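# Place folding table in blue tape, park cart in bay

## Task

Set the folding table upright on its legs next to the wall so that every part of it lies within the blue tape and none of it crosses the tape; move the utility cart into the yellow bay so that all four of its wheels sit inside the tape and none rests on it; the coffee table must be standing upright at the end; the robot must not tip over or be left leaning; and neither result counts if it only stays in place because the robot is holding it.

## Robot and tools

ROBOT. A Hello Robot Stretch 4 with a single arm: an omni-wheel base, a vertical mast carrying a lift, a telescoping arm that reaches straight ahead from the mast, a wrist with yaw, pitch and roll joints, and a two-finger gripper. It stands about 1.6 m tall; the edge of the base is never more than 0.23 m from the base origin. Loose objects may occasionally be nudged by something outside the robot.

FRAMES. Base frame: origin on the floor below the base centre, x ahead, y to the left, z up. hand_pose is expressed in it and marks the point between the fingers, 0.015 m back from the tips; with all wrist joints at zero its axes line up with the base frame. The printed hand position may be somewhat off. The odometry frame is the base frame as it was when the scene began. base_odometry integrates wheel rotation, so slipping shows up as travel; its heading grows to the left and spans -3.142 to 3.142.

execute_actions(actions, cameras). actions is a list holding one action, or empty to simply read state and images. An action contains base, joints or both, plus optional pace and contact_limits; alternatively it contains only end_of_arm. Everything in one action starts at once and may finish at different moments.
- base: exactly one relative move, measured from where the base last reported itself: translate_m (metres, forward positive, -2 to 2), strafe_m (metres sideways, left positive, -2 to 2) or rotate_rad (radians, counter-clockwise seen from above positive, -3.2 to 3.2). None of these changes heading except rotate_rad.
- joints: absolute targets, by name, each a single number: lift_m 0 to 1.2 m (tolerance 0.004); arm_m extension 0 to 0.55 m (0.004); wrist_yaw_rad -1.134 to 4.276 (0 straight ahead, positive turns left, 3.14 stowed back, above 3.4 the arm may obstruct; 0.02); wrist_pitch_rad -1.117 to 4.259 (0 level, 1.57 pointing at the floor; 0.05); wrist_roll_rad -1.117 to 4.259 (0 means fingers side by side at equal height, positive turns clockwise when viewed from behind the gripper; 0.02); gripper_m finger gap 0 to 0.08 m (0.002). A joint target outside its range is clipped, executed and flagged; an unknown key or any other bad value rejects the whole call with no motion.
- pace: "slow", "default", "fast" or "max" (default if omitted). Base top speeds are 0.1, 0.3, 0.4, 0.6 m/s and turn rates 1, 2, 3, 4 rad/s respectively; with the lift above 0.2 m at the move's start these caps shrink, reaching 0.3 m/s and 1 rad/s at 1.2 m.
- contact_limits: only key arm_m, 0 (gentlest) to 0.75 (firmest), default 0.5; sets how much push the arm may exert before it halts.
- end_of_arm: "enable_torque" re-powers any wrist or gripper motor that shut off; it then holds its current position.
A part you leave out of an action may keep driving toward an earlier target without its status showing it. cameras: any of head_camera, head_left_camera, head_right_camera, wrist_camera or all; omitted, null or ["all"] gives all, [] gives none. The pictures line lists the images in order.

wait(seconds): 0 to 10; commands nothing new and returns state and images. zoom_image(camera, region): region [x0, y0, x1, y1] in pixels of that camera's latest full image, top-left origin, at most 504 by 504. finished_scene(scene): pass the current scene number to end it for good; the goal must already hold without the robot. Its result reports success and the next task.

RESULTS. base_status and joint_status: done (for the base, wheels turned the commanded amount, slip included), off_target (resting short of target, maybe still pushing), contact_stop_at_<key> (blocked; that part goes slack, a slack lift may sag, slack wheels may roll), limit_stop_at_<name> (built-in limit), time_out, torque_fault. After a stop the part forgets its target, and any later calls in the same reply are skipped. on_its_own lists what you did not command; "held at" is the held target, not the position. lidar_m: 12 distances in metres, 30-degree sectors, first straight ahead then counter-clockwise (4th left, 7th behind, 10th right); "-" means nothing seen or closer than 0.25 m; it covers heights from about 0.15 m to robot height, so table tops register, but glass, thin legs and much behind the robot can be missed. wrist_depth_mm: 7x7 grid of median depths from top left, 100 to 2000 mm, "-" if invalid; the robot's body appears. turned_by_wheels versus turned_by_imu differing by over ~0.1 rad signals a bump or slip, and heading error roughly equals their difference. base_tilt in degrees, forward and right positive, with a constant bias up to ~1.5. motor_effort: percent of maximum, positive toward larger joint values, peak of the last action in brackets; wheel_0..2 positive means turning right. Resting effort outside normal range suggests pushing or load.

GRIPPER. Command a gap smaller than the object to grasp; after contact it only squeezes slightly further. Holding shows as off_target with the reading above the command; a thin or light grasp may still say done. Gripper effort staying beyond about 50 from zero trips torque_fault and the fingers go limp.

CAMERAS. head_camera (pinhole, 420x560) sits atop the mast aiming forward and down; turn the base to look around. head_left_camera and head_right_camera (fisheye, 420x672) flank it, aim more steeply down and show the base and arm. wrist_camera (pinhole, 616x392) looks along the fingers, tips near the bottom. Calibration matrices map base-frame points into each camera, with small per-camera errors that grow for the arm-mounted camera.

AVOID. Tipping: no driving or turning with over 1 kg held and arm_m above 0.2, especially fast; steady high or forceful pushing or pulling can also tip it. Leaning past 6 degrees gives limit_stop_at_tilt and freezes lift, arm and wheels. Wrist torque faults from pressing the gripper into things or holding over ~2.7 kg level. Self-collision (limit_stop_at_own_body), likely with pitch below -0.2 combined with roll below -0.4 or above 4. To unfold at the start, send lift_m 0.4 with wrist_yaw_rad 0 together. Do not drop, slam or shove objects hard, and never knock the coffee table over.

Each tool is called after ">>>" by a JSON object that holds its "method" and its "body", one argument or row to a line.

## Session

>>> {"method": "execute_actions", "body": {
  "actions": []
}}

Scene clock: 0.00 s.
base_odometry: x=+0.000 y=+0.000 heading=+0.000 (m, m, rad; odometry frame)
turned_by_wheels: +0.000 (rad since the last result)
turned_by_imu: +0.000 (rad since the last result)
base_tilt: forward=-0.2 right=+0.3 (deg)
lidar_m: 0.98 0.95 1.18 1.41 1.34 1.70 1.46 1.27 0.76 0.63 0.68 0.84
base_status: not commanded
joint_positions: lift_m=+0.134 arm_m=+0.001 wrist_yaw_rad=+3.046 wrist_pitch_rad=+0.005 wrist_roll_rad=+0.002 gripper_m=+0.040
joint_status: not commanded
motor_effort: lift_m=+20 arm_m=-1 wrist_yaw_rad=+1 wrist_pitch_rad=-9 wrist_roll_rad=+0 gripper_m=-1 wheel_0=+0 wheel_1=+0 wheel_2=+0 (%)
hand_pose: x=-0.0318 y=+0.1072 z=+0.3109 quat_wxyz=(+0.048, -0.002, +0.001, +0.999) (m; base frame)
wrist_depth_mm: 138 193 1661 1756 1863 - - / 107 141 1661 1808 1983 - - / 108 141 1576 1808 1983 - - / 123 145 1661 1808 1921 - - / 1366 1464 1661 1863 1921 - - / 1205 1336 1336 1336 1336 1308 1308 / 831 - 138 831 106 904 866
pictures: head_camera, head_left_camera, head_right_camera, wrist_camera
Images, in order (width x height): head_camera 420x560, head_left_camera 420x672, head_right_camera 420x672, wrist_camera 616x392.

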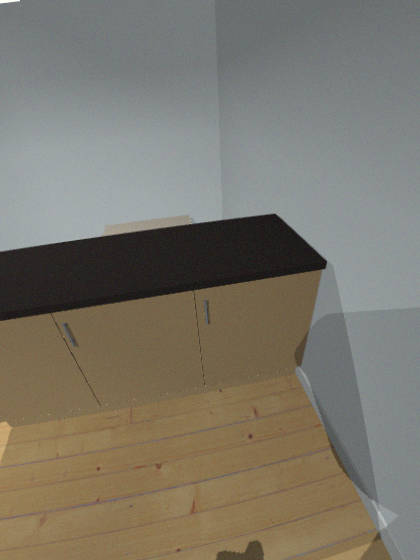

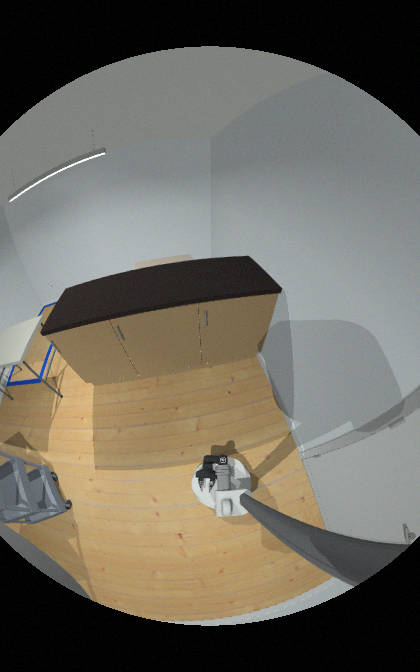

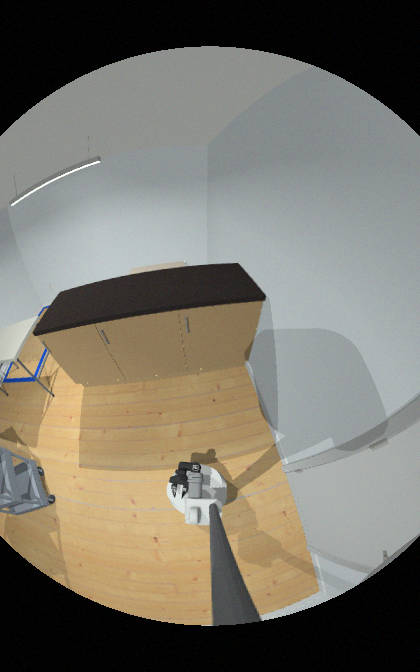

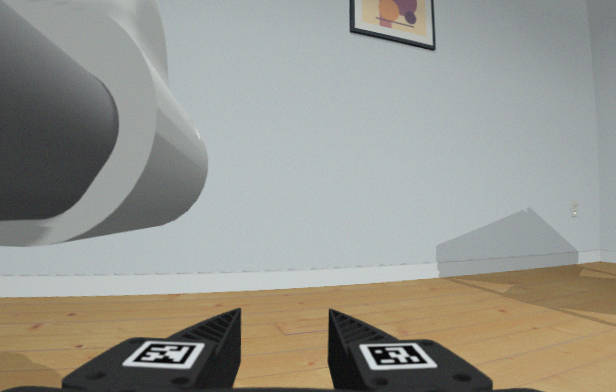

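>>> {"method": "execute_actions", "body": {
  "actions": [
    {"base":{"rotate_rad":1.4}}
  ],
  "cameras": ["head_camera","head_left_camera"]
}}

Scene clock: 5.73 s.
base_odometry: x=+0.000 y=+0.000 heading=+1.400 (m, m, rad; odometry frame)
turned_by_wheels: +1.400 (rad since the last result)
turned_by_imu: +1.388 (rad since the last result)
base_tilt: forward=-0.2 right=+0.3 (deg)
lidar_m: 1.77 1.33 1.88 1.51 1.49 0.84 0.64 0.63 0.74 0.97 0.97 1.08
base_status: done
joint_positions: lift_m=+0.134 arm_m=+0.001 wrist_yaw_rad=+3.046 wrist_pitch_rad=+0.005 wrist_roll_rad=+0.002 gripper_m=+0.040
joint_status: not commanded
motor_effort: lift_m=+20(20) arm_m=-2(1) wrist_yaw_rad=+1(0) wrist_pitch_rad=-9(8) wrist_roll_rad=-1(0) gripper_m=+0(1) wheel_0=+1(5) wheel_1=+1(6) wheel_2=+2(6) (%)
hand_pose: x=-0.0318 y=+0.1072 z=+0.3109 quat_wxyz=(+0.048, -0.002, +0.001, +0.999) (m; base frame)
wrist_depth_mm: 138 193 866 960 1118 1366 1336 / 107 142 854 960 1118 1397 1308 / 108 141 842 960 1118 1366 1308 / 123 145 854 946 1118 1366 1308 / 676 750 842 960 1098 1336 1281 / 683 741 809 931 1078 1255 1229 / 683 - 139 842 106 891 891
pictures: head_camera, head_left_camera
Images, in order (width x height): head_camera 420x560, head_left_camera 420x672.

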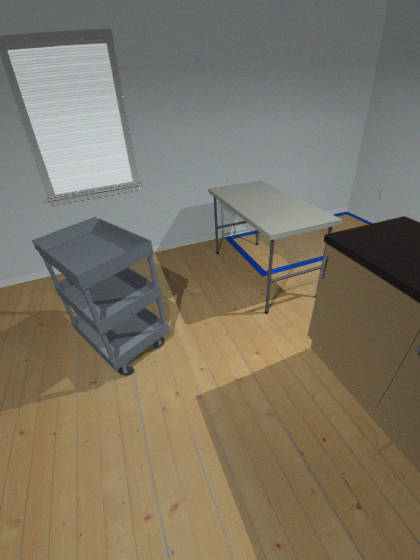

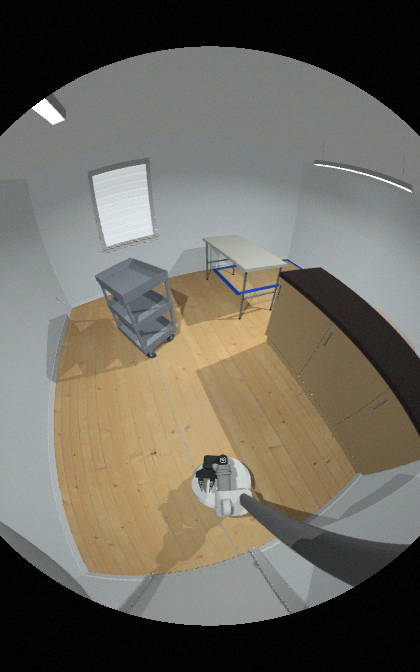

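>>> {"method": "execute_actions", "body": {
  "actions": [
    {"base":{"rotate_rad":-0.2}}
  ],
  "cameras": []
}}

>>> {"method": "execute_actions", "body": {
  "actions": [
    {"base":{"translate_m":1.0}}
  ],
  "cameras": []
}}

>>> {"method": "execute_actions", "body": {
  "actions": [
    {"base":{"rotate_rad":-1.0}}
  ],
  "cameras": []
}}

>>> {"method": "execute_actions", "body": {
  "actions": [
    {"base":{"strafe_m":0.7}}
  ],
  "cameras": ["head_camera","head_left_camera"]
}}

Scene clock: 21.67 s.
base_odometry: x=+0.000 y=+0.000 heading=+1.200 (m, m, rad; odometry frame)
turned_by_wheels: -0.200 (rad since the last result)
turned_by_imu: -0.200 (rad since the last result)
base_tilt: forward=-0.2 right=+0.3 (deg)
lidar_m: 1.37 1.34 1.51 1.56 1.49 0.91 0.68 0.64 0.68 0.94 0.97 1.01
base_status: done
joint_positions: lift_m=+0.134 arm_m=+0.001 wrist_yaw_rad=+3.046 wrist_pitch_rad=+0.005 wrist_roll_rad=+0.002 gripper_m=+0.040
joint_status: not commanded
motor_effort: lift_m=+20(20) arm_m=-2(1) wrist_yaw_rad=+1(1) wrist_pitch_rad=-9(9) wrist_roll_rad=+0(1) gripper_m=-1(1) wheel_0=+0(5) wheel_1=-1(5) wheel_2=-1(6) (%)
hand_pose: x=-0.0318 y=+0.1072 z=+0.3109 quat_wxyz=(+0.048, -0.002, +0.001, +0.999) (m; base frame)
wrist_depth_mm: 138 193 917 1138 1464 1464 1255 / 107 141 917 1118 1464 1464 1281 / 108 141 931 1118 1430 1464 1229 / 123 145 917 1118 1397 1430 1229 / 647 788 931 1098 1397 1464 1281 / 683 778 891 1060 1336 1255 1182 / 676 - 138 854 106 904 878
pictures: none
No camera images: the call's "cameras" was empty. Leave "cameras" out to get every camera's image.

Scene clock: 26.47 s.
base_odometry: x=+0.362 y=+0.932 heading=+1.200 (m, m, rad; odometry frame)
turned_by_wheels: +0.000 (rad since the last result)
turned_by_imu: +0.000 (rad since the last result)
base_tilt: forward=-0.2 right=+0.2 (deg)
lidar_m: 0.75 1.35 0.75 0.81 2.01 2.09 1.61 1.52 0.68 0.45 0.44 0.45
base_status: done
joint_positions: lift_m=+0.134 arm_m=+0.001 wrist_yaw_rad=+3.046 wrist_pitch_rad=+0.005 wrist_roll_rad=+0.002 gripper_m=+0.040
joint_status: not commanded
motor_effort: lift_m=+20(20) arm_m=-2(1) wrist_yaw_rad=+1(2) wrist_pitch_rad=-9(9) wrist_roll_rad=-1(2) gripper_m=+0(0) wheel_0=+1(4) wheel_1=+1(3) wheel_2=+2(9) (%)
hand_pose: x=-0.0318 y=+0.1072 z=+0.3109 quat_wxyz=(+0.048, -0.002, +0.001, +0.999) (m; base frame)
wrist_depth_mm: 138 193 1863 - - - 1661 / 107 141 1808 - - - 1808 / 108 141 1863 - - - 1708 / 122 146 1808 - - 1983 1661 / 1336 1576 1808 - - 1921 1708 / 1182 1281 1336 1336 1366 1336 1308 / 842 - 138 854 106 891 891
pictures: none
No camera images: the call's "cameras" was empty. Leave "cameras" out to get every camera's image.

Scene clock: 28.17 s.
base_odometry: x=+0.362 y=+0.932 heading=+0.200 (m, m, rad; odometry frame)
turned_by_wheels: -1.000 (rad since the last result)
turned_by_imu: -0.993 (rad since the last result)
base_tilt: forward=-0.2 right=+0.3 (deg)
lidar_m: 0.44 0.45 0.75 1.45 0.76 0.79 2.02 2.16 1.59 1.52 0.62 0.44
base_status: done
joint_positions: lift_m=+0.134 arm_m=+0.001 wrist_yaw_rad=+3.046 wrist_pitch_rad=+0.005 wrist_roll_rad=+0.002 gripper_m=+0.040
joint_status: not commanded
motor_effort: lift_m=+20(20) arm_m=-1(1) wrist_yaw_rad=+0(1) wrist_pitch_rad=-10(9) wrist_roll_rad=+0(1) gripper_m=-1(1) wheel_0=-1(4) wheel_1=-1(6) wheel_2=-1(6) (%)
hand_pose: x=-0.0318 y=+0.1072 z=+0.3109 quat_wxyz=(+0.048, -0.002, +0.001, +0.999) (m; base frame)
wrist_depth_mm: 138 193 - - - 798 788 / 107 142 - - - 1098 1078 / 108 141 - - - 831 676 / 122 145 - - - - - / 1808 - - - - - - / 1229 1255 1366 1336 1229 788 661 / 831 - 138 842 106 917 759
pictures: none
No camera images: the call's "cameras" was empty. Leave "cameras" out to get every camera's image.

Scene clock: 31.83 s.
base_odometry: x=+0.223 y=+1.618 heading=+0.200 (m, m, rad; odometry frame)
turned_by_wheels: +0.000 (rad since the last result)
turned_by_imu: -0.003 (rad since the last result)
base_tilt: forward=-0.2 right=+0.3 (deg)
lidar_m: 0.37 0.36 0.52 1.47 1.53 0.40 0.36 0.81 2.30 1.94 0.67 0.61
base_status: done
joint_positions: lift_m=+0.134 arm_m=+0.001 wrist_yaw_rad=+3.046 wrist_pitch_rad=+0.005 wrist_roll_rad=+0.002 gripper_m=+0.040
joint_status: not commanded
motor_effort: lift_m=+20(20) arm_m=-1(1) wrist_yaw_rad=+0(2) wrist_pitch_rad=-9(9) wrist_roll_rad=+0(1) gripper_m=-1(1) wheel_0=+2(8) wheel_1=+0(7) wheel_2=+0(1) (%)
hand_pose: x=-0.0318 y=+0.1072 z=+0.3109 quat_wxyz=(+0.048, -0.002, +0.001, +0.999) (m; base frame)
wrist_depth_mm: 138 193 788 809 809 - 1661 / 107 141 530 1060 - - 1661 / 108 141 508 609 750 - 1576 / 123 146 854 - - - 1618 / 1808 - 1025 - - - 1618 / 1182 891 521 597 750 1366 1336 / 831 - 138 569 106 891 891
pictures: head_camera, head_left_camera
Images, in order (width x height): head_camera 420x560, head_left_camera 420x672.

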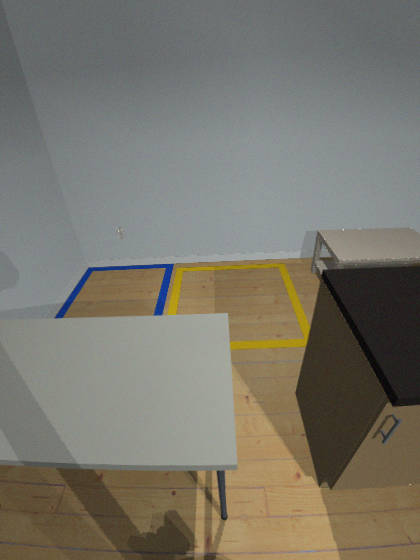

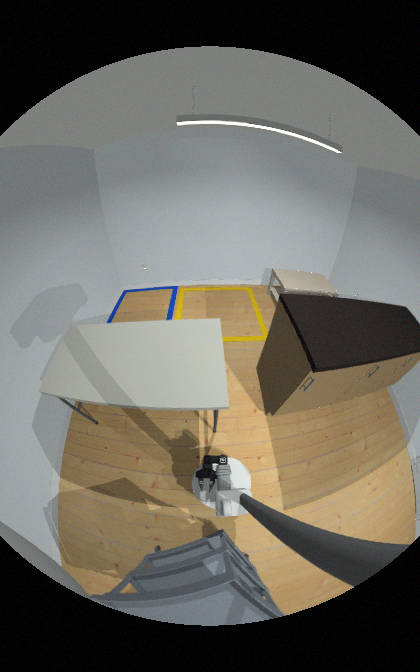

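>>> {"method": "execute_actions", "body": {
  "actions": [
    {"base":{"translate_m":0.7},"pace":"slow"}
  ],
  "cameras": ["head_camera","head_left_camera"]
}}

Scene clock: 46.13 s.
base_odometry: x=+0.909 y=+1.758 heading=+0.201 (m, m, rad; odometry frame)
turned_by_wheels: +0.000 (rad since the last result)
turned_by_imu: -0.003 (rad since the last result)
base_tilt: forward=-0.2 right=+0.3 (deg)
lidar_m: 0.25 0.25 0.25 0.26 1.55 1.30 1.06 2.82 0.42 0.38 0.38 1.48
base_status: done
joint_positions: lift_m=+0.134 arm_m=+0.001 wrist_yaw_rad=+3.046 wrist_pitch_rad=+0.005 wrist_roll_rad=+0.002 gripper_m=+0.040
joint_status: not commanded
motor_effort: lift_m=+20(20) arm_m=-1(2) wrist_yaw_rad=+0(1) wrist_pitch_rad=-9(9) wrist_roll_rad=+1(0) gripper_m=-2(2) wheel_0=+5(9) wheel_1=+4(6) wheel_2=-6(9) (%)
hand_pose: x=-0.0318 y=+0.1072 z=+0.3109 quat_wxyz=(+0.048, -0.002, +0.001, +0.999) (m; base frame)
wrist_depth_mm: 139 192 - - - - 1661 / 107 141 1464 1430 - - 1661 / 108 141 1281 - - - 1618 / 123 145 1229 - - - 1661 / 1921 - 1499 1808 - - 1618 / 1205 1281 1308 1336 1336 1336 1308 / 831 - 139 854 106 891 866
pictures: head_camera, head_left_camera
Images, in order (width x height): head_camera 420x560, head_left_camera 420x672.

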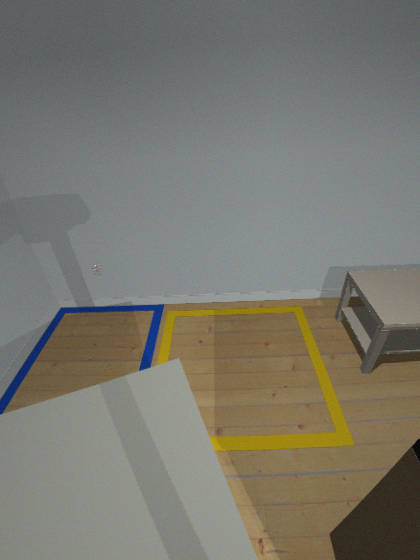

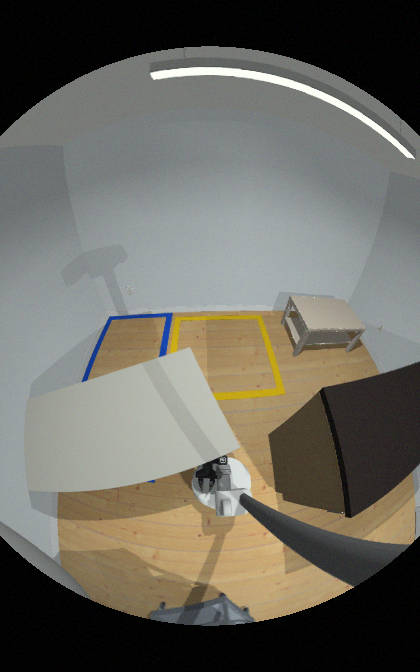

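Works.

>>> {"method": "execute_actions", "body": {
  "actions": [
    {"base":{"translate_m":0.7},"pace":"slow"}
  ],
  "cameras": ["head_left_camera"]
}}

Scene clock: 62.93 s.
base_odometry: x=+1.594 y=+1.897 heading=+0.201 (m, m, rad; odometry frame)
turned_by_wheels: +0.001 (rad since the last result)
turned_by_imu: +0.001 (rad since the last result)
base_tilt: forward=-0.2 right=+0.2 (deg)
lidar_m: 0.25 0.25 0.25 0.25 0.25 0.73 1.76 0.56 0.51 1.29 0.97 1.28
base_status: done
joint_positions: lift_m=+0.134 arm_m=+0.001 wrist_yaw_rad=+3.046 wrist_pitch_rad=+0.005 wrist_roll_rad=+0.002 gripper_m=+0.040
joint_status: not commanded
motor_effort: lift_m=+20(20) arm_m=-1(1) wrist_yaw_rad=+1(1) wrist_pitch_rad=-8(9) wrist_roll_rad=+0(0) gripper_m=-1(0) wheel_0=+9(12) wheel_1=+3(7) wheel_2=-4(8) (%)
hand_pose: x=-0.0318 y=+0.1072 z=+0.3109 quat_wxyz=(+0.048, -0.002, +0.001, +0.999) (m; base frame)
wrist_depth_mm: 139 193 - - - 668 634 / 107 142 - - - - 1537 / 109 141 1983 - - - 1618 / 123 145 - - - - 1576 / 820 - - - - - 1618 / 891 1281 1308 1336 1336 1308 1336 / 809 - 138 854 106 854 866
pictures: head_left_camera
Images, in order (width x height): head_left_camera 420x672.

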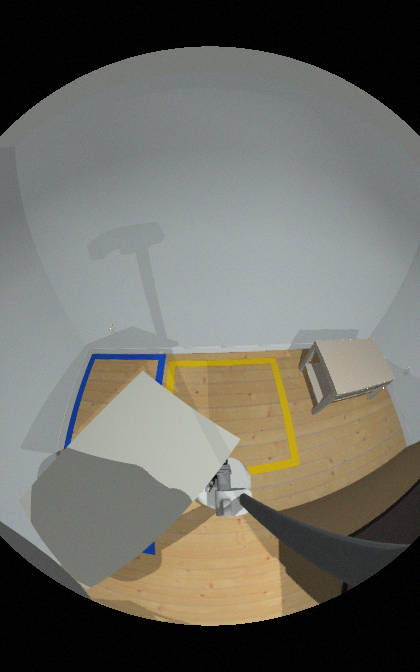

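>>> {"method": "execute_actions", "body": {
  "actions": [
    {"base":{"strafe_m":-0.3}}
  ],
  "cameras": []
}}

>>> {"method": "execute_actions", "body": {
  "actions": [
    {"base":{"translate_m":0.3}}
  ],
  "cameras": []
}}

>>> {"method": "execute_actions", "body": {
  "actions": [
    {"base":{"rotate_rad":1.62}}
  ],
  "cameras": []
}}

>>> {"method": "execute_actions", "body": {
  "actions": [
    {"base":{"translate_m":0.6},"pace":"slow"}
  ],
  "cameras": []
}}

>>> {"method": "execute_actions", "body": {
  "actions": [
    {"base":{"translate_m":-0.5}}
  ],
  "cameras": ["head_camera","head_left_camera"]
}}

Scene clock: 74.17 s.
base_odometry: x=+1.654 y=+1.603 heading=+0.201 (m, m, rad; odometry frame)
turned_by_wheels: +0.000 (rad since the last result)
turned_by_imu: -0.001 (rad since the last result)
base_tilt: forward=-0.1 right=+0.3 (deg)
lidar_m: 1.25 1.30 0.29 0.34 0.55 1.96 0.43 0.33 0.46 1.25 0.76 0.81
base_status: done
joint_positions: lift_m=+0.134 arm_m=+0.001 wrist_yaw_rad=+3.046 wrist_pitch_rad=+0.005 wrist_roll_rad=+0.002 gripper_m=+0.040
joint_status: not commanded
motor_effort: lift_m=+20(20) arm_m=-1(1) wrist_yaw_rad=+0(2) wrist_pitch_rad=-9(9) wrist_roll_rad=+0(3) gripper_m=-1(0) wheel_0=-1(15) wheel_1=+1(8) wheel_2=+1(4) (%)
hand_pose: x=-0.0318 y=+0.1072 z=+0.3109 quat_wxyz=(+0.048, -0.002, +0.001, +0.999) (m; base frame)
wrist_depth_mm: 138 192 - - - - - / 107 142 - - - - - / 108 141 - - - - 1863 / 123 145 - - - - - / 407 621 - - - - 1921 / 407 621 1336 1366 1336 1366 1308 / 407 - 138 866 106 878 866
pictures: none
No camera images: the call's "cameras" was empty. Leave "cameras" out to get every camera's image.

Scene clock: 76.63 s.
base_odometry: x=+1.948 y=+1.663 heading=+0.201 (m, m, rad; odometry frame)
turned_by_wheels: +0.000 (rad since the last result)
turned_by_imu: -0.001 (rad since the last result)
base_tilt: forward=-0.2 right=+0.2 (deg)
lidar_m: 0.96 0.99 0.53 0.25 0.25 1.15 0.61 0.64 0.85 0.71 0.60 0.81
base_status: done
joint_positions: lift_m=+0.134 arm_m=+0.001 wrist_yaw_rad=+3.046 wrist_pitch_rad=+0.005 wrist_roll_rad=+0.002 gripper_m=+0.040
joint_status: not commanded
motor_effort: lift_m=+20(20) arm_m=-1(1) wrist_yaw_rad=+1(1) wrist_pitch_rad=-9(9) wrist_roll_rad=+1(1) gripper_m=-2(1) wheel_0=+1(5) wheel_1=+0(3) wheel_2=+1(9) (%)
hand_pose: x=-0.0318 y=+0.1072 z=+0.3109 quat_wxyz=(+0.048, -0.002, +0.001, +0.999) (m; base frame)
wrist_depth_mm: 138 193 - - - - 654 / 107 142 - - - - 891 / 108 141 - - - - - / 122 145 - - - - - / 676 699 - - - - - / 683 699 1336 1366 1366 1336 1281 / 676 - 138 842 106 891 878
pictures: none
No camera images: the call's "cameras" was empty. Leave "cameras" out to get every camera's image.

Scene clock: 78.73 s.
base_odometry: x=+1.948 y=+1.663 heading=+1.821 (m, m, rad; odometry frame)
turned_by_wheels: +1.620 (rad since the last result)
turned_by_imu: +1.607 (rad since the last result)
base_tilt: forward=-0.2 right=+0.3 (deg)
lidar_m: 0.25 0.27 2.19 0.62 0.64 0.92 0.59 0.61 0.91 0.96 1.04 0.45
base_status: done
joint_positions: lift_m=+0.134 arm_m=+0.001 wrist_yaw_rad=+3.046 wrist_pitch_rad=+0.005 wrist_roll_rad=+0.002 gripper_m=+0.040
joint_status: not commanded
motor_effort: lift_m=+20(20) arm_m=-1(1) wrist_yaw_rad=+0(1) wrist_pitch_rad=-9(9) wrist_roll_rad=+0(1) gripper_m=-1(1) wheel_0=+0(6) wheel_1=+0(6) wheel_2=+1(7) (%)
hand_pose: x=-0.0318 y=+0.1072 z=+0.3109 quat_wxyz=(+0.048, -0.002, +0.001, +0.999) (m; base frame)
wrist_depth_mm: 138 193 - - - 904 668 / 107 142 - - - 917 676 / 108 141 - - 1661 917 668 / 122 145 - - 1661 917 668 / 1118 1366 - - 1618 931 661 / 820 946 1336 1336 1308 904 654 / 820 - 138 866 106 842 647
pictures: none
No camera images: the call's "cameras" was empty. Leave "cameras" out to get every camera's image.

Scene clock: 86.03 s.
base_odometry: x=+1.799 y=+2.244 heading=+1.821 (m, m, rad; odometry frame)
turned_by_wheels: +0.000 (rad since the last result)
turned_by_imu: -0.001 (rad since the last result)
base_tilt: forward=-0.2 right=+0.3 (deg)
lidar_m: 0.25 0.25 0.38 2.06 0.97 0.93 1.19 1.23 1.01 1.00 1.08 0.43
base_status: done
joint_positions: lift_m=+0.134 arm_m=+0.000 wrist_yaw_rad=+3.049 wrist_pitch_rad=+0.005 wrist_roll_rad=+0.002 gripper_m=+0.040
joint_status: not commanded
motor_effort: lift_m=+20(20) arm_m=+0(1) wrist_yaw_rad=-9(15) wrist_pitch_rad=-9(9) wrist_roll_rad=+1(2) gripper_m=-1(2) wheel_0=+2(5) wheel_1=+5(9) wheel_2=-6(10) (%)
hand_pose: x=-0.0324 y=+0.1066 z=+0.3108 quat_wxyz=(+0.046, -0.002, +0.001, +0.999) (m; base frame)
wrist_depth_mm: 138 192 - - - 917 891 / - 141 - - - 891 904 / 109 141 - - 1537 878 904 / 122 144 - - 1576 878 878 / 1336 1863 - - 1576 854 878 / 1229 1308 1308 1336 1255 866 878 / 842 - 139 831 106 854 891
pictures: none
No camera images: the call's "cameras" was empty. Leave "cameras" out to get every camera's image.

Scene clock: 89.20 s.
base_odometry: x=+1.923 y=+1.760 heading=+1.821 (m, m, rad; odometry frame)
turned_by_wheels: +0.000 (rad since the last result)
turned_by_imu: -0.001 (rad since the last result)
base_tilt: forward=-0.2 right=+0.2 (deg)
lidar_m: 0.63 0.74 2.23 0.72 0.64 0.92 0.72 0.73 1.02 0.94 1.04 1.50
base_status: done
joint_positions: lift_m=+0.134 arm_m=+0.000 wrist_yaw_rad=+3.047 wrist_pitch_rad=+0.005 wrist_roll_rad=+0.002 gripper_m=+0.040
joint_status: not commanded
motor_effort: lift_m=+20(20) arm_m=+0(0) wrist_yaw_rad=+0(8) wrist_pitch_rad=-9(10) wrist_roll_rad=+1(1) gripper_m=-1(1) wheel_0=+0(4) wheel_1=-1(5) wheel_2=-2(9) (%)
hand_pose: x=-0.0321 y=+0.1072 z=+0.3108 quat_wxyz=(+0.047, -0.002, +0.001, +0.999) (m; base frame)
wrist_depth_mm: 138 193 - - - 904 647 / 107 141 - - - 917 661 / 108 141 - - 1661 917 661 / 123 145 - - 1661 904 668 / 1098 1182 - - 1661 904 661 / 946 976 1308 1336 1308 891 654 / 842 - 139 831 106 831 640
pictures: head_camera, head_left_camera
Images, in order (width x height): head_camera 420x560, head_left_camera 420x672.

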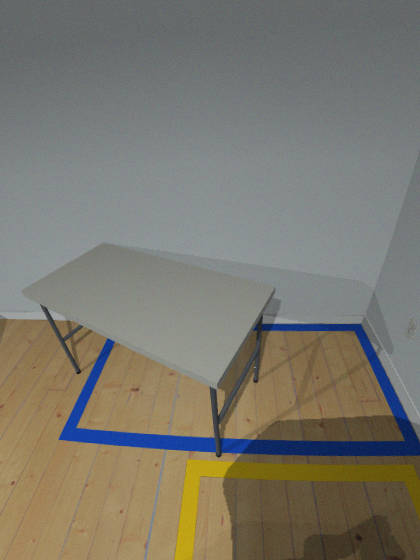

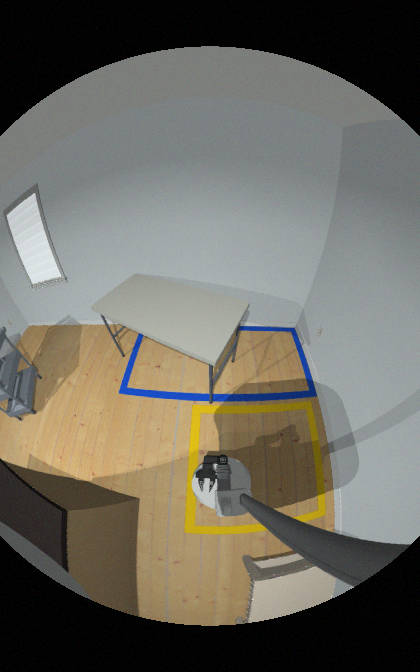

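>>> {"method": "execute_actions", "body": {
  "actions": [
    {"base":{"translate_m":0.78},"pace":"slow"}
  ],
  "cameras": []
}}

>>> {"method": "execute_actions", "body": {
  "actions": [
    {"base":{"translate_m":-0.3}}
  ],
  "cameras": []
}}

>>> {"method": "execute_actions", "body": {
  "actions": [
    {"base":{"strafe_m":1.6}}
  ],
  "cameras": []
}}

>>> {"method": "execute_actions", "body": {
  "actions": [
    {"base":{"rotate_rad":-1.57}}
  ],
  "cameras": []
}}

>>> {"method": "execute_actions", "body": {
  "actions": [
    {"base":{"strafe_m":0.65}}
  ]
}}

action 0: "base": translate_m = 0.78 would last too long for one action: at the pace "slow" translate_m can be at most 0.766 in either direction: name a faster pace, or command the rest in another action

Scene clock: 102.03 s.
base_odometry: x=+1.998 y=+1.469 heading=+1.821 (m, m, rad; odometry frame)
turned_by_wheels: +0.000 (rad since the last result)
turned_by_imu: -0.002 (rad since the last result)
base_tilt: forward=-0.2 right=+0.3 (deg)
lidar_m: 0.94 1.14 2.16 0.60 0.65 0.97 0.50 0.41 0.61 0.93 1.03 1.50
base_status: done
joint_positions: lift_m=+0.134 arm_m=+0.000 wrist_yaw_rad=+3.047 wrist_pitch_rad=+0.005 wrist_roll_rad=+0.002 gripper_m=+0.040
joint_status: not commanded
motor_effort: lift_m=+20(20) arm_m=+0(0) wrist_yaw_rad=-1(0) wrist_pitch_rad=-9(10) wrist_roll_rad=+1(1) gripper_m=-1(1) wheel_0=+0(5) wheel_1=+1(5) wheel_2=-2(8) (%)
hand_pose: x=-0.0321 y=+0.1072 z=+0.3108 quat_wxyz=(+0.047, -0.002, +0.001, +0.999) (m; base frame)
wrist_depth_mm: 138 191 1808 1921 1983 931 668 / 107 141 1756 1921 1921 946 683 / 108 141 1863 1808 1708 946 683 / 122 145 1863 1863 1661 946 699 / 492 1708 1863 1863 1708 931 683 / 488 991 1336 1366 1336 917 683 / 484 - 138 854 106 842 661
pictures: none
No camera images: the call's "cameras" was empty. Leave "cameras" out to get every camera's image.

Scene clock: 108.70 s.
base_odometry: x=+0.449 y=+1.073 heading=+1.821 (m, m, rad; odometry frame)
turned_by_wheels: +0.000 (rad since the last result)
turned_by_imu: -0.082 (rad since the last result)
base_tilt: forward=-0.2 right=+0.3 (deg)
lidar_m: 1.00 1.30 0.25 0.25 0.25 0.28 0.74 0.88 0.68 1.38 1.44 0.99
base_status: done
joint_positions: lift_m=+0.134 arm_m=+0.001 wrist_yaw_rad=+3.046 wrist_pitch_rad=+0.005 wrist_roll_rad=+0.002 gripper_m=+0.040
joint_status: not commanded
motor_effort: lift_m=+20(22) arm_m=-1(1) wrist_yaw_rad=-1(12) wrist_pitch_rad=-8(12) wrist_roll_rad=+0(0) gripper_m=-1(2) wheel_0=-19(26) wheel_1=+23(29) wheel_2=-1(12) (%)
hand_pose: x=-0.0319 y=+0.1072 z=+0.3109 quat_wxyz=(+0.048, -0.002, +0.001, +0.999) (m; base frame)
wrist_depth_mm: 138 192 1863 750 289 175 - / 107 141 1808 750 289 176 - / 108 141 1808 732 290 176 - / 123 146 1863 723 289 176 - / 1205 1708 1808 691 283 175 - / 1182 1255 1308 699 278 172 - / 820 - 138 683 106 161 -
pictures: none
No camera images: the call's "cameras" was empty. Leave "cameras" out to get every camera's image.

Scene clock: 110.77 s.
base_odometry: x=+0.449 y=+1.073 heading=+0.251 (m, m, rad; odometry frame)
turned_by_wheels: -1.570 (rad since the last result)
turned_by_imu: -1.543 (rad since the last result)
base_tilt: forward=-0.2 right=+0.2 (deg)
lidar_m: 1.37 1.44 1.00 1.02 1.32 0.25 0.25 0.25 0.25 0.78 0.87 0.69
base_status: done
joint_positions: lift_m=+0.134 arm_m=+0.001 wrist_yaw_rad=+3.046 wrist_pitch_rad=+0.005 wrist_roll_rad=+0.002 gripper_m=+0.040
joint_status: not commanded
motor_effort: lift_m=+20(20) arm_m=-1(1) wrist_yaw_rad=+0(2) wrist_pitch_rad=-9(8) wrist_roll_rad=+1(2) gripper_m=-2(2) wheel_0=-1(17) wheel_1=+0(23) wheel_2=-2(16) (%)
hand_pose: x=-0.0319 y=+0.1073 z=+0.3109 quat_wxyz=(+0.048, -0.002, +0.001, +0.999) (m; base frame)
wrist_depth_mm: 138 193 332 - - - - / 108 141 330 - - - - / 108 141 332 - - - - / 123 145 327 - - - - / 301 314 327 - - - - / 301 310 322 1366 1366 1308 1281 / 301 - 138 842 106 891 878
pictures: none
No camera images: the call's "cameras" was empty. Leave "cameras" out to get every camera's image.

Scene clock: 114.27 s.
base_odometry: x=+0.287 y=+1.703 heading=+0.251 (m, m, rad; odometry frame)
turned_by_wheels: +0.000 (rad since the last result)
turned_by_imu: -0.003 (rad since the last result)
base_tilt: forward=-0.2 right=+0.3 (deg)
lidar_m: 1.37 1.38 0.40 0.41 0.55 1.93 1.68 0.78 0.58 0.83 1.17 1.39
base_status: done
joint_positions: lift_m=+0.134 arm_m=+0.001 wrist_yaw_rad=+3.046 wrist_pitch_rad=+0.005 wrist_roll_rad=+0.002 gripper_m=+0.040
joint_status: not commanded
motor_effort: lift_m=+20(20) arm_m=+0(1) wrist_yaw_rad=+0(0) wrist_pitch_rad=-9(9) wrist_roll_rad=-1(1) gripper_m=-1(0) wheel_0=+1(8) wheel_1=-2(10) wheel_2=-1(1) (%)
hand_pose: x=-0.0319 y=+0.1073 z=+0.3109 quat_wxyz=(+0.048, -0.002, +0.001, +0.999) (m; base frame)
wrist_depth_mm: 138 193 - - - 1983 723 / 107 142 - - - - 878 / 108 140 1808 - - - 1499 / 122 146 - - - - 1499 / 1863 - - - - - 1397 / 1229 1255 1336 1366 1366 1336 1336 / 831 - 139 842 106 878 891
pictures: head_camera, head_left_camera, head_right_camera, wrist_camera
camera_calibration (this result's frames):
wrist_camera: T_world_to_cam=[[0.12817, 0.991751, -0.00151358, -0.105369], [-0.0032665, -0.00110401, -0.999994, 0.366184], [-0.991747, 0.128174, 0.00309806, 0.103184], [0, 0, 0, 1]] pos_world=[0.117033, 0.0916783, 0.365703]
Images, in order (width x height): head_camera 420x560, head_left_camera 420x672, head_right_camera 420x672, wrist_camera 616x392.

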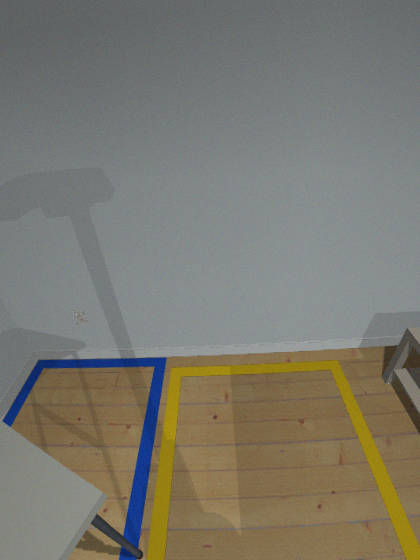

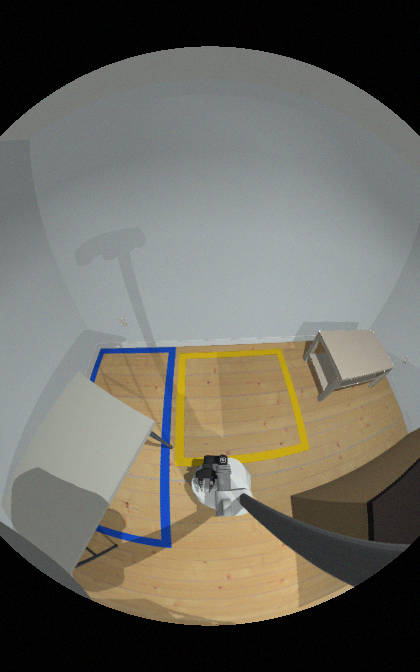

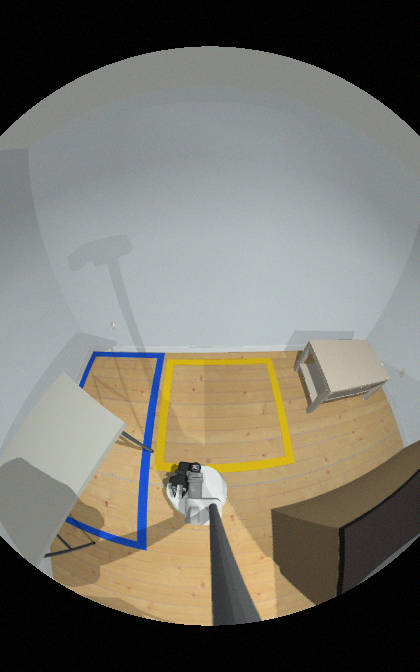

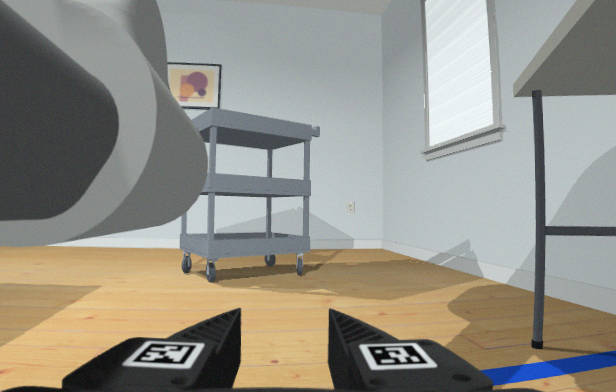

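Oops. Leg at about (0.35, 0.37).

>>> {"method": "execute_actions", "body": {
  "actions": [
    {"base":{"rotate_rad":0.1}}
  ],
  "cameras": []
}}

>>> {"method": "execute_actions", "body": {
  "actions": [
    {"base":{"translate_m":0.4}}
  ],
  "cameras": []
}}

>>> {"method": "execute_actions", "body": {
  "actions": [
    {"base":{"strafe_m":0.4},"pace":"slow"}
  ],
  "cameras": []
}}

>>> {"method": "execute_actions", "body": {
  "actions": [
    {"base":{"strafe_m":-0.2}}
  ],
  "cameras": []
}}

>>> {"method": "execute_actions", "body": {
  "actions": [
    {"base":{"translate_m":-1.65}}
  ],
  "cameras": []
}}

>>> {"method": "execute_actions", "body": {
  "actions": [
    {"base":{"strafe_m":0.55}}
  ],
  "cameras": ["head_camera","head_left_camera"]
}}

Scene clock: 125.90 s.
base_odometry: x=+0.287 y=+1.703 heading=+0.351 (m, m, rad; odometry frame)
turned_by_wheels: +0.100 (rad since the last result)
turned_by_imu: +0.098 (rad since the last result)
base_tilt: forward=-0.2 right=+0.3 (deg)
lidar_m: 1.35 0.40 0.39 0.42 0.61 1.93 1.66 0.69 0.59 1.26 1.19 1.38
base_status: done
joint_positions: lift_m=+0.134 arm_m=+0.001 wrist_yaw_rad=+3.046 wrist_pitch_rad=+0.005 wrist_roll_rad=+0.002 gripper_m=+0.040
joint_status: not commanded
motor_effort: lift_m=+20(20) arm_m=+0(1) wrist_yaw_rad=+1(1) wrist_pitch_rad=-9(9) wrist_roll_rad=+0(1) gripper_m=-1(1) wheel_0=+1(4) wheel_1=+1(4) wheel_2=+0(5) (%)
hand_pose: x=-0.0319 y=+0.1073 z=+0.3109 quat_wxyz=(+0.048, -0.002, +0.001, +0.999) (m; base frame)
wrist_depth_mm: 138 193 - - - - 1708 / 107 141 - - - - 1661 / 108 140 1863 - - - 1708 / 123 145 - - - - 1708 / 1808 - - - - - 1661 / 1182 1281 1336 1336 1336 1366 1308 / 831 - 138 842 106 891 866
pictures: none
No camera images: the call's "cameras" was empty. Leave "cameras" out to get every camera's image.

Scene clock: 128.70 s.
base_odometry: x=+0.663 y=+1.841 heading=+0.351 (m, m, rad; odometry frame)
turned_by_wheels: +0.000 (rad since the last result)
turned_by_imu: -0.001 (rad since the last result)
base_tilt: forward=-0.1 right=+0.3 (deg)
lidar_m: 0.95 1.01 0.70 0.25 0.33 0.93 2.02 0.82 0.93 1.04 1.14 0.97
base_status: done
joint_positions: lift_m=+0.134 arm_m=+0.001 wrist_yaw_rad=+3.046 wrist_pitch_rad=+0.005 wrist_roll_rad=+0.002 gripper_m=+0.040
joint_status: not commanded
motor_effort: lift_m=+20(20) arm_m=+0(1) wrist_yaw_rad=+2(2) wrist_pitch_rad=-8(9) wrist_roll_rad=+1(0) gripper_m=+0(2) wheel_0=+0(6) wheel_1=-1(4) wheel_2=+0(8) (%)
hand_pose: x=-0.0319 y=+0.1073 z=+0.3109 quat_wxyz=(+0.048, -0.002, +0.001, +0.999) (m; base frame)
wrist_depth_mm: 138 193 - - - - 647 / 107 141 - - - 1118 878 / 108 140 - - - - 1537 / 122 145 - - - - 1618 / 960 - - - - - 1537 / 1008 1281 1336 1308 1336 1366 1255 / 842 - 138 854 106 904 891
pictures: none
No camera images: the call's "cameras" was empty. Leave "cameras" out to get every camera's image.

Scene clock: 133.83 s.
base_odometry: x=+0.525 y=+2.216 heading=+0.351 (m, m, rad; odometry frame)
turned_by_wheels: +0.000 (rad since the last result)
turned_by_imu: -0.003 (rad since the last result)
base_tilt: forward=-0.2 right=+0.2 (deg)
lidar_m: 1.00 1.07 0.96 0.25 0.25 0.31 2.10 1.26 1.13 1.43 1.33 1.02
base_status: done
joint_positions: lift_m=+0.134 arm_m=+0.001 wrist_yaw_rad=+3.046 wrist_pitch_rad=+0.005 wrist_roll_rad=+0.002 gripper_m=+0.040
joint_status: not commanded
motor_effort: lift_m=+20(20) arm_m=-1(0) wrist_yaw_rad=+2(2) wrist_pitch_rad=-9(9) wrist_roll_rad=+2(3) gripper_m=+0(1) wheel_0=-8(13) wheel_1=+5(6) wheel_2=+2(3) (%)
hand_pose: x=-0.0319 y=+0.1073 z=+0.3109 quat_wxyz=(+0.048, -0.002, +0.001, +0.999) (m; base frame)
wrist_depth_mm: 138 192 - - 691 202 647 / 107 141 - - 960 768 891 / 108 141 - - - 1229 1138 / 122 145 - - - 1255 1138 / 1808 - - - - 1281 1118 / 1229 1255 1336 1366 1336 186 184 / 831 - 138 831 106 768 878
pictures: none
No camera images: the call's "cameras" was empty. Leave "cameras" out to get every camera's image.

Scene clock: 135.77 s.
base_odometry: x=+0.594 y=+2.028 heading=+0.351 (m, m, rad; odometry frame)
turned_by_wheels: +0.000 (rad since the last result)
turned_by_imu: +0.000 (rad since the last result)
base_tilt: forward=-0.1 right=+0.2 (deg)
lidar_m: 0.97 1.07 1.16 0.33 0.39 0.69 2.06 0.99 1.00 1.25 1.30 1.00
base_status: done
joint_positions: lift_m=+0.134 arm_m=+0.001 wrist_yaw_rad=+3.046 wrist_pitch_rad=+0.005 wrist_roll_rad=+0.002 gripper_m=+0.040
joint_status: not commanded
motor_effort: lift_m=+20(20) arm_m=-1(1) wrist_yaw_rad=+1(0) wrist_pitch_rad=-9(9) wrist_roll_rad=+0(1) gripper_m=-1(1) wheel_0=+0(7) wheel_1=+0(9) wheel_2=-1(1) (%)
hand_pose: x=-0.0319 y=+0.1073 z=+0.3109 quat_wxyz=(+0.048, -0.002, +0.001, +0.999) (m; base frame)
wrist_depth_mm: 138 193 - - - 668 647 / 107 141 - - - 917 878 / 109 140 - - - 1808 1281 / 123 145 - - - 1863 1281 / 1229 - - - - 1863 1336 / 1160 1281 1308 1366 1336 1366 1255 / 842 - 138 842 106 878 891
pictures: none
No camera images: the call's "cameras" was empty. Leave "cameras" out to get every camera's image.

Scene clock: 142.77 s.
base_odometry: x=-0.955 y=+1.461 heading=+0.351 (m, m, rad; odometry frame)
turned_by_wheels: +0.000 (rad since the last result)
turned_by_imu: -0.002 (rad since the last result)
base_tilt: forward=-0.1 right=+0.3 (deg)
lidar_m: 1.50 0.86 0.77 1.25 1.30 0.57 0.41 0.41 2.49 1.27 0.76 0.97
base_status: done
joint_positions: lift_m=+0.134 arm_m=+0.001 wrist_yaw_rad=+3.046 wrist_pitch_rad=+0.005 wrist_roll_rad=+0.002 gripper_m=+0.040
joint_status: not commanded
motor_effort: lift_m=+20(20) arm_m=-1(1) wrist_yaw_rad=+2(0) wrist_pitch_rad=-9(9) wrist_roll_rad=-1(0) gripper_m=-1(1) wheel_0=+0(5) wheel_1=+0(5) wheel_2=-1(9) (%)
hand_pose: x=-0.0319 y=+0.1073 z=+0.3109 quat_wxyz=(+0.048, -0.002, +0.001, +0.999) (m; base frame)
wrist_depth_mm: 138 192 809 809 - - 1537 / 107 142 - - - - 1576 / 108 141 609 715 - - 1499 / 123 146 - - - - 1499 / 508 1008 - - - - 1499 / 1078 554 627 699 1098 1336 1308 / 788 - 139 854 106 904 878
pictures: none
No camera images: the call's "cameras" was empty. Leave "cameras" out to get every camera's image.

Scene clock: 145.93 s.
base_odometry: x=-1.145 y=+1.978 heading=+0.351 (m, m, rad; odometry frame)
turned_by_wheels: +0.000 (rad since the last result)
turned_by_imu: -0.003 (rad since the last result)
base_tilt: forward=-0.2 right=+0.2 (deg)
lidar_m: 0.46 0.46 0.73 0.69 0.73 1.09 0.62 0.63 0.71 1.42 1.27 2.55
base_status: done
joint_positions: lift_m=+0.134 arm_m=+0.001 wrist_yaw_rad=+3.046 wrist_pitch_rad=+0.005 wrist_roll_rad=+0.002 gripper_m=+0.040
joint_status: not commanded
motor_effort: lift_m=+20(20) arm_m=-1(1) wrist_yaw_rad=+2(1) wrist_pitch_rad=-9(9) wrist_roll_rad=+0(1) gripper_m=+0(2) wheel_0=+2(7) wheel_1=+0(7) wheel_2=+0(1) (%)
hand_pose: x=-0.0319 y=+0.1073 z=+0.3109 quat_wxyz=(+0.048, -0.002, +0.001, +0.999) (m; base frame)
wrist_depth_mm: 138 193 - - - 1160 809 / 107 142 - - - 1138 831 / 108 140 - - - 1182 842 / 122 145 - - - 1160 820 / 1008 - - - - 1160 820 / 661 732 1281 1397 1397 1118 798 / 842 - 138 854 106 891 788
pictures: head_camera, head_left_camera
Images, in order (width x height): head_camera 420x560, head_left_camera 420x672.

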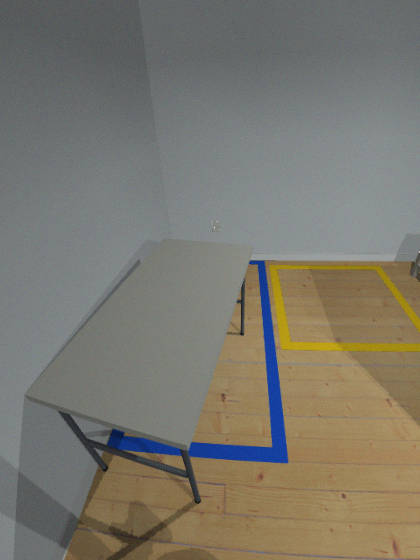

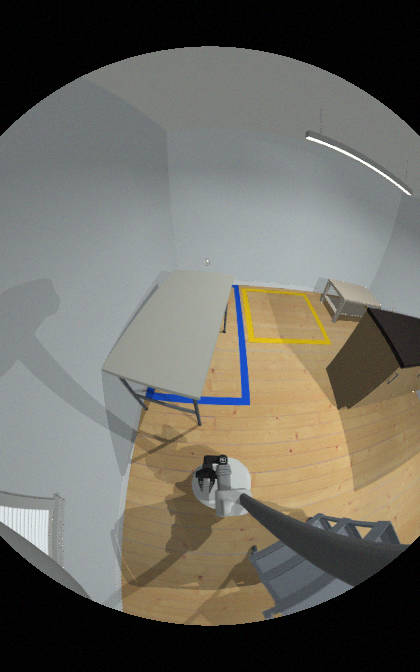

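>>> {"method": "execute_actions", "body": {
  "actions": [
    {"base":{"strafe_m":0.33}}
  ],
  "cameras": []
}}

>>> {"method": "execute_actions", "body": {
  "actions": [
    {"base":{"rotate_rad":-0.45}}
  ],
  "cameras": []
}}

>>> {"method": "execute_actions", "body": {
  "actions": [
    {"base":{"translate_m":0.75},"pace":"slow"}
  ],
  "cameras": []
}}

>>> {"method": "execute_actions", "body": {
  "actions": [
    {"base":{"translate_m":-0.35}}
  ],
  "cameras": []
}}

>>> {"method": "execute_actions", "body": {
  "actions": [
    {"base":{"rotate_rad":0.48}}
  ],
  "cameras": ["head_camera","head_left_camera"]
}}

Scene clock: 155.33 s.
base_odometry: x=-1.258 y=+2.287 heading=+0.351 (m, m, rad; odometry frame)
turned_by_wheels: +0.000 (rad since the last result)
turned_by_imu: -0.003 (rad since the last result)
base_tilt: forward=-0.2 right=+0.2 (deg)
lidar_m: 0.42 0.54 0.38 0.37 0.42 0.59 1.98 0.79 0.85 1.59 1.61 0.45
base_status: done
joint_positions: lift_m=+0.134 arm_m=+0.001 wrist_yaw_rad=+3.046 wrist_pitch_rad=+0.005 wrist_roll_rad=+0.002 gripper_m=+0.040
joint_status: not commanded
motor_effort: lift_m=+20(20) arm_m=-1(1) wrist_yaw_rad=+1(2) wrist_pitch_rad=-9(8) wrist_roll_rad=+2(1) gripper_m=-1(1) wheel_0=+2(7) wheel_1=+0(8) wheel_2=+0(1) (%)
hand_pose: x=-0.0319 y=+0.1073 z=+0.3109 quat_wxyz=(+0.048, -0.002, +0.001, +0.999) (m; base frame)
wrist_depth_mm: 138 192 - - 1025 569 418 / 107 142 - - 1060 569 424 / 108 140 - - 1060 574 413 / 123 146 - - 1060 574 413 / 1921 - - - 1042 569 407 / 1205 1281 1336 1366 976 559 413 / 820 - 138 842 106 512 410
pictures: none
No camera images: the call's "cameras" was empty. Leave "cameras" out to get every camera's image.

Scene clock: 156.57 s.
base_odometry: x=-1.258 y=+2.287 heading=-0.099 (m, m, rad; odometry frame)
turned_by_wheels: -0.450 (rad since the last result)
turned_by_imu: -0.447 (rad since the last result)
base_tilt: forward=-0.2 right=+0.2 (deg)
lidar_m: 0.46 0.44 0.49 0.39 0.38 0.38 0.63 1.98 0.78 0.86 1.58 1.64
base_status: done
joint_positions: lift_m=+0.134 arm_m=+0.001 wrist_yaw_rad=+3.046 wrist_pitch_rad=+0.005 wrist_roll_rad=+0.002 gripper_m=+0.040
joint_status: not commanded
motor_effort: lift_m=+20(20) arm_m=-1(1) wrist_yaw_rad=+2(2) wrist_pitch_rad=-8(9) wrist_roll_rad=+1(0) gripper_m=+0(1) wheel_0=+1(5) wheel_1=+0(5) wheel_2=+0(6) (%)
hand_pose: x=-0.0319 y=+0.1073 z=+0.3109 quat_wxyz=(+0.048, -0.002, +0.001, +0.999) (m; base frame)
wrist_depth_mm: 138 193 1430 778 539 413 347 / 107 142 1464 788 544 413 345 / 108 141 1138 768 544 407 345 / 123 145 1118 778 544 410 345 / 1756 1983 1336 759 530 407 343 / 1182 1281 1098 759 525 402 340 / 854 - 138 732 106 384 336
pictures: none
No camera images: the call's "cameras" was empty. Leave "cameras" out to get every camera's image.

Scene clock: 165.33 s.
base_odometry: x=-0.512 y=+2.214 heading=-0.099 (m, m, rad; odometry frame)
turned_by_wheels: +0.000 (rad since the last result)
turned_by_imu: +0.000 (rad since the last result)
base_tilt: forward=-0.2 right=+0.3 (deg)
lidar_m: 0.25 0.25 0.25 0.28 0.64 0.74 1.11 1.26 1.26 1.22 1.21 2.11
base_status: done
joint_positions: lift_m=+0.134 arm_m=+0.000 wrist_yaw_rad=+3.051 wrist_pitch_rad=+0.004 wrist_roll_rad=+0.002 gripper_m=+0.040
joint_status: not commanded
on_its_own: wrist_yaw_rad is at rest, and its effort (-14) is outside its rest range (-13 to +13)
motor_effort: lift_m=+20(20) arm_m=+0(1) wrist_yaw_rad=-14(30) wrist_pitch_rad=-8(10) wrist_roll_rad=+1(1) gripper_m=-1(1) wheel_0=+2(5) wheel_1=+3(8) wheel_2=-5(10) (%)
hand_pose: x=-0.0326 y=+0.1063 z=+0.3109 quat_wxyz=(+0.045, -0.002, +0.001, +0.999) (m; base frame)
wrist_depth_mm: 138 192 - 1336 931 699 585 / - 141 - 1366 931 707 585 / 109 140 1983 1366 917 715 585 / 121 143 1983 1336 946 715 591 / 1983 - - 1336 931 699 580 / 1229 1308 1308 1229 891 699 569 / 842 - 138 854 106 661 569
pictures: none
No camera images: the call's "cameras" was empty. Leave "cameras" out to get every camera's image.

Scene clock: 168.00 s.
base_odometry: x=-0.860 y=+2.248 heading=-0.099 (m, m, rad; odometry frame)
turned_by_wheels: +0.000 (rad since the last result)
turned_by_imu: -0.001 (rad since the last result)
base_tilt: forward=-0.2 right=+0.4 (deg)
lidar_m: 0.49 0.47 0.50 0.52 0.49 0.59 0.90 1.06 1.01 3.21 1.35 1.47
base_status: done
joint_positions: lift_m=+0.134 arm_m=+0.000 wrist_yaw_rad=+3.047 wrist_pitch_rad=+0.004 wrist_roll_rad=+0.002 gripper_m=+0.040
joint_status: not commanded
motor_effort: lift_m=+20(20) arm_m=+0(0) wrist_yaw_rad=-1(14) wrist_pitch_rad=-8(8) wrist_roll_rad=+1(0) gripper_m=-2(1) wheel_0=-1(5) wheel_1=+0(5) wheel_2=-2(8) (%)
hand_pose: x=-0.0321 y=+0.1072 z=+0.3109 quat_wxyz=(+0.047, -0.002, +0.001, +0.999) (m; base frame)
wrist_depth_mm: 138 191 - 1098 759 569 477 / 107 141 1921 1098 759 574 473 / 108 141 1537 1078 759 574 473 / 123 145 1537 1078 750 574 473 / 1863 - 1921 1060 750 564 469 / 1182 1255 1336 1042 732 554 466 / 831 - 138 842 106 535 469
pictures: none
No camera images: the call's "cameras" was empty. Leave "cameras" out to get every camera's image.

Scene clock: 169.27 s.
base_odometry: x=-0.860 y=+2.248 heading=+0.381 (m, m, rad; odometry frame)
turned_by_wheels: +0.480 (rad since the last result)
turned_by_imu: +0.476 (rad since the last result)
base_tilt: forward=-0.1 right=+0.3 (deg)
lidar_m: 0.47 0.52 0.54 0.53 0.58 0.86 1.05 1.03 1.16 1.36 1.47 0.50
base_status: done
joint_positions: lift_m=+0.134 arm_m=+0.000 wrist_yaw_rad=+3.047 wrist_pitch_rad=+0.004 wrist_roll_rad=+0.002 gripper_m=+0.040
joint_status: not commanded
motor_effort: lift_m=+20(20) arm_m=+0(0) wrist_yaw_rad=+0(1) wrist_pitch_rad=-8(8) wrist_roll_rad=+0(2) gripper_m=-1(1) wheel_0=+0(3) wheel_1=+0(4) wheel_2=+2(6) (%)
hand_pose: x=-0.0321 y=+0.1072 z=+0.3109 quat_wxyz=(+0.047, -0.002, +0.001, +0.999) (m; base frame)
wrist_depth_mm: 138 193 - - 1756 820 609 / 107 141 - - 1708 878 621 / 108 141 - - 1756 878 621 / 122 145 - - 1708 891 621 / 946 1983 - - 1756 878 627 / 1078 1160 1397 1397 1308 866 609 / 842 - 138 831 106 778 597
pictures: head_camera, head_left_camera
Images, in order (width x height): head_camera 420x560, head_left_camera 420x672.

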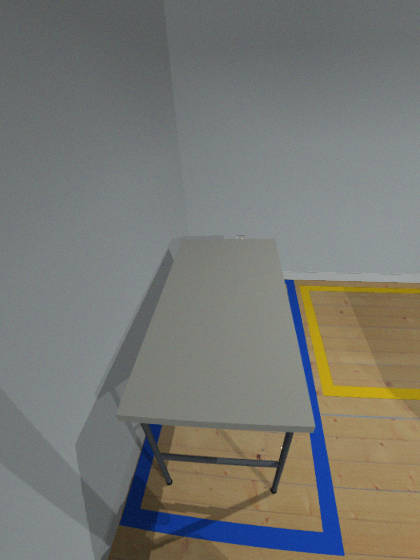

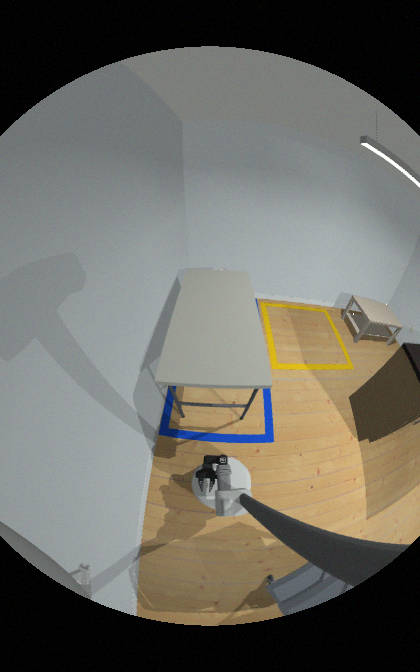

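>>> {"method": "execute_actions", "body": {
  "actions": [
    {"base":{"translate_m":-1.9},"pace":"fast"}
  ],
  "cameras": ["head_right_camera"]
}}

Scene clock: 179.97 s.
base_odometry: x=-2.624 y=+1.541 heading=+0.382 (m, m, rad; odometry frame)
turned_by_wheels: +0.000 (rad since the last result)
turned_by_imu: -0.004 (rad since the last result)
base_tilt: forward=-0.2 right=+0.3 (deg)
lidar_m: 2.13 0.92 0.73 0.74 0.64 0.50 0.46 0.51 0.80 2.93 0.62 0.55
base_status: done
joint_positions: lift_m=+0.134 arm_m=+0.000 wrist_yaw_rad=+3.047 wrist_pitch_rad=+0.004 wrist_roll_rad=+0.002 gripper_m=+0.040
joint_status: not commanded
motor_effort: lift_m=+20(20) arm_m=+0(0) wrist_yaw_rad=+1(0) wrist_pitch_rad=-8(8) wrist_roll_rad=+1(1) gripper_m=-1(0) wheel_0=+1(5) wheel_1=+2(5) wheel_2=+0(11) (%)
hand_pose: x=-0.0321 y=+0.1072 z=+0.3109 quat_wxyz=(+0.047, -0.002, +0.001, +0.999) (m; base frame)
wrist_depth_mm: 138 191 627 627 634 647 654 / 107 141 621 627 634 640 647 / 108 140 621 634 627 640 634 / 122 145 621 627 627 627 647 / 609 609 621 621 621 621 627 / 609 609 615 609 627 621 627 / 603 - 139 615 106 615 627
pictures: head_right_camera
Images, in order (width x height): head_right_camera 420x672.

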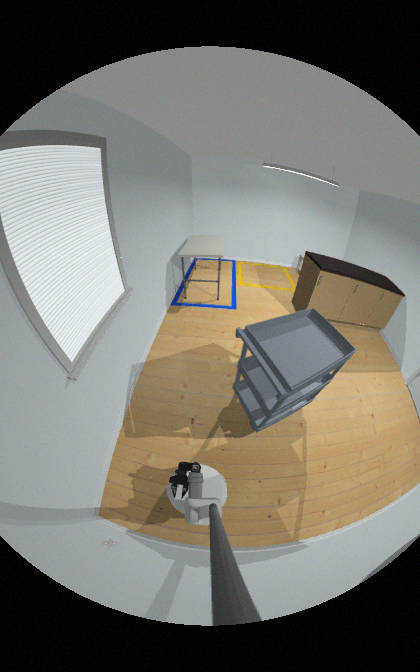

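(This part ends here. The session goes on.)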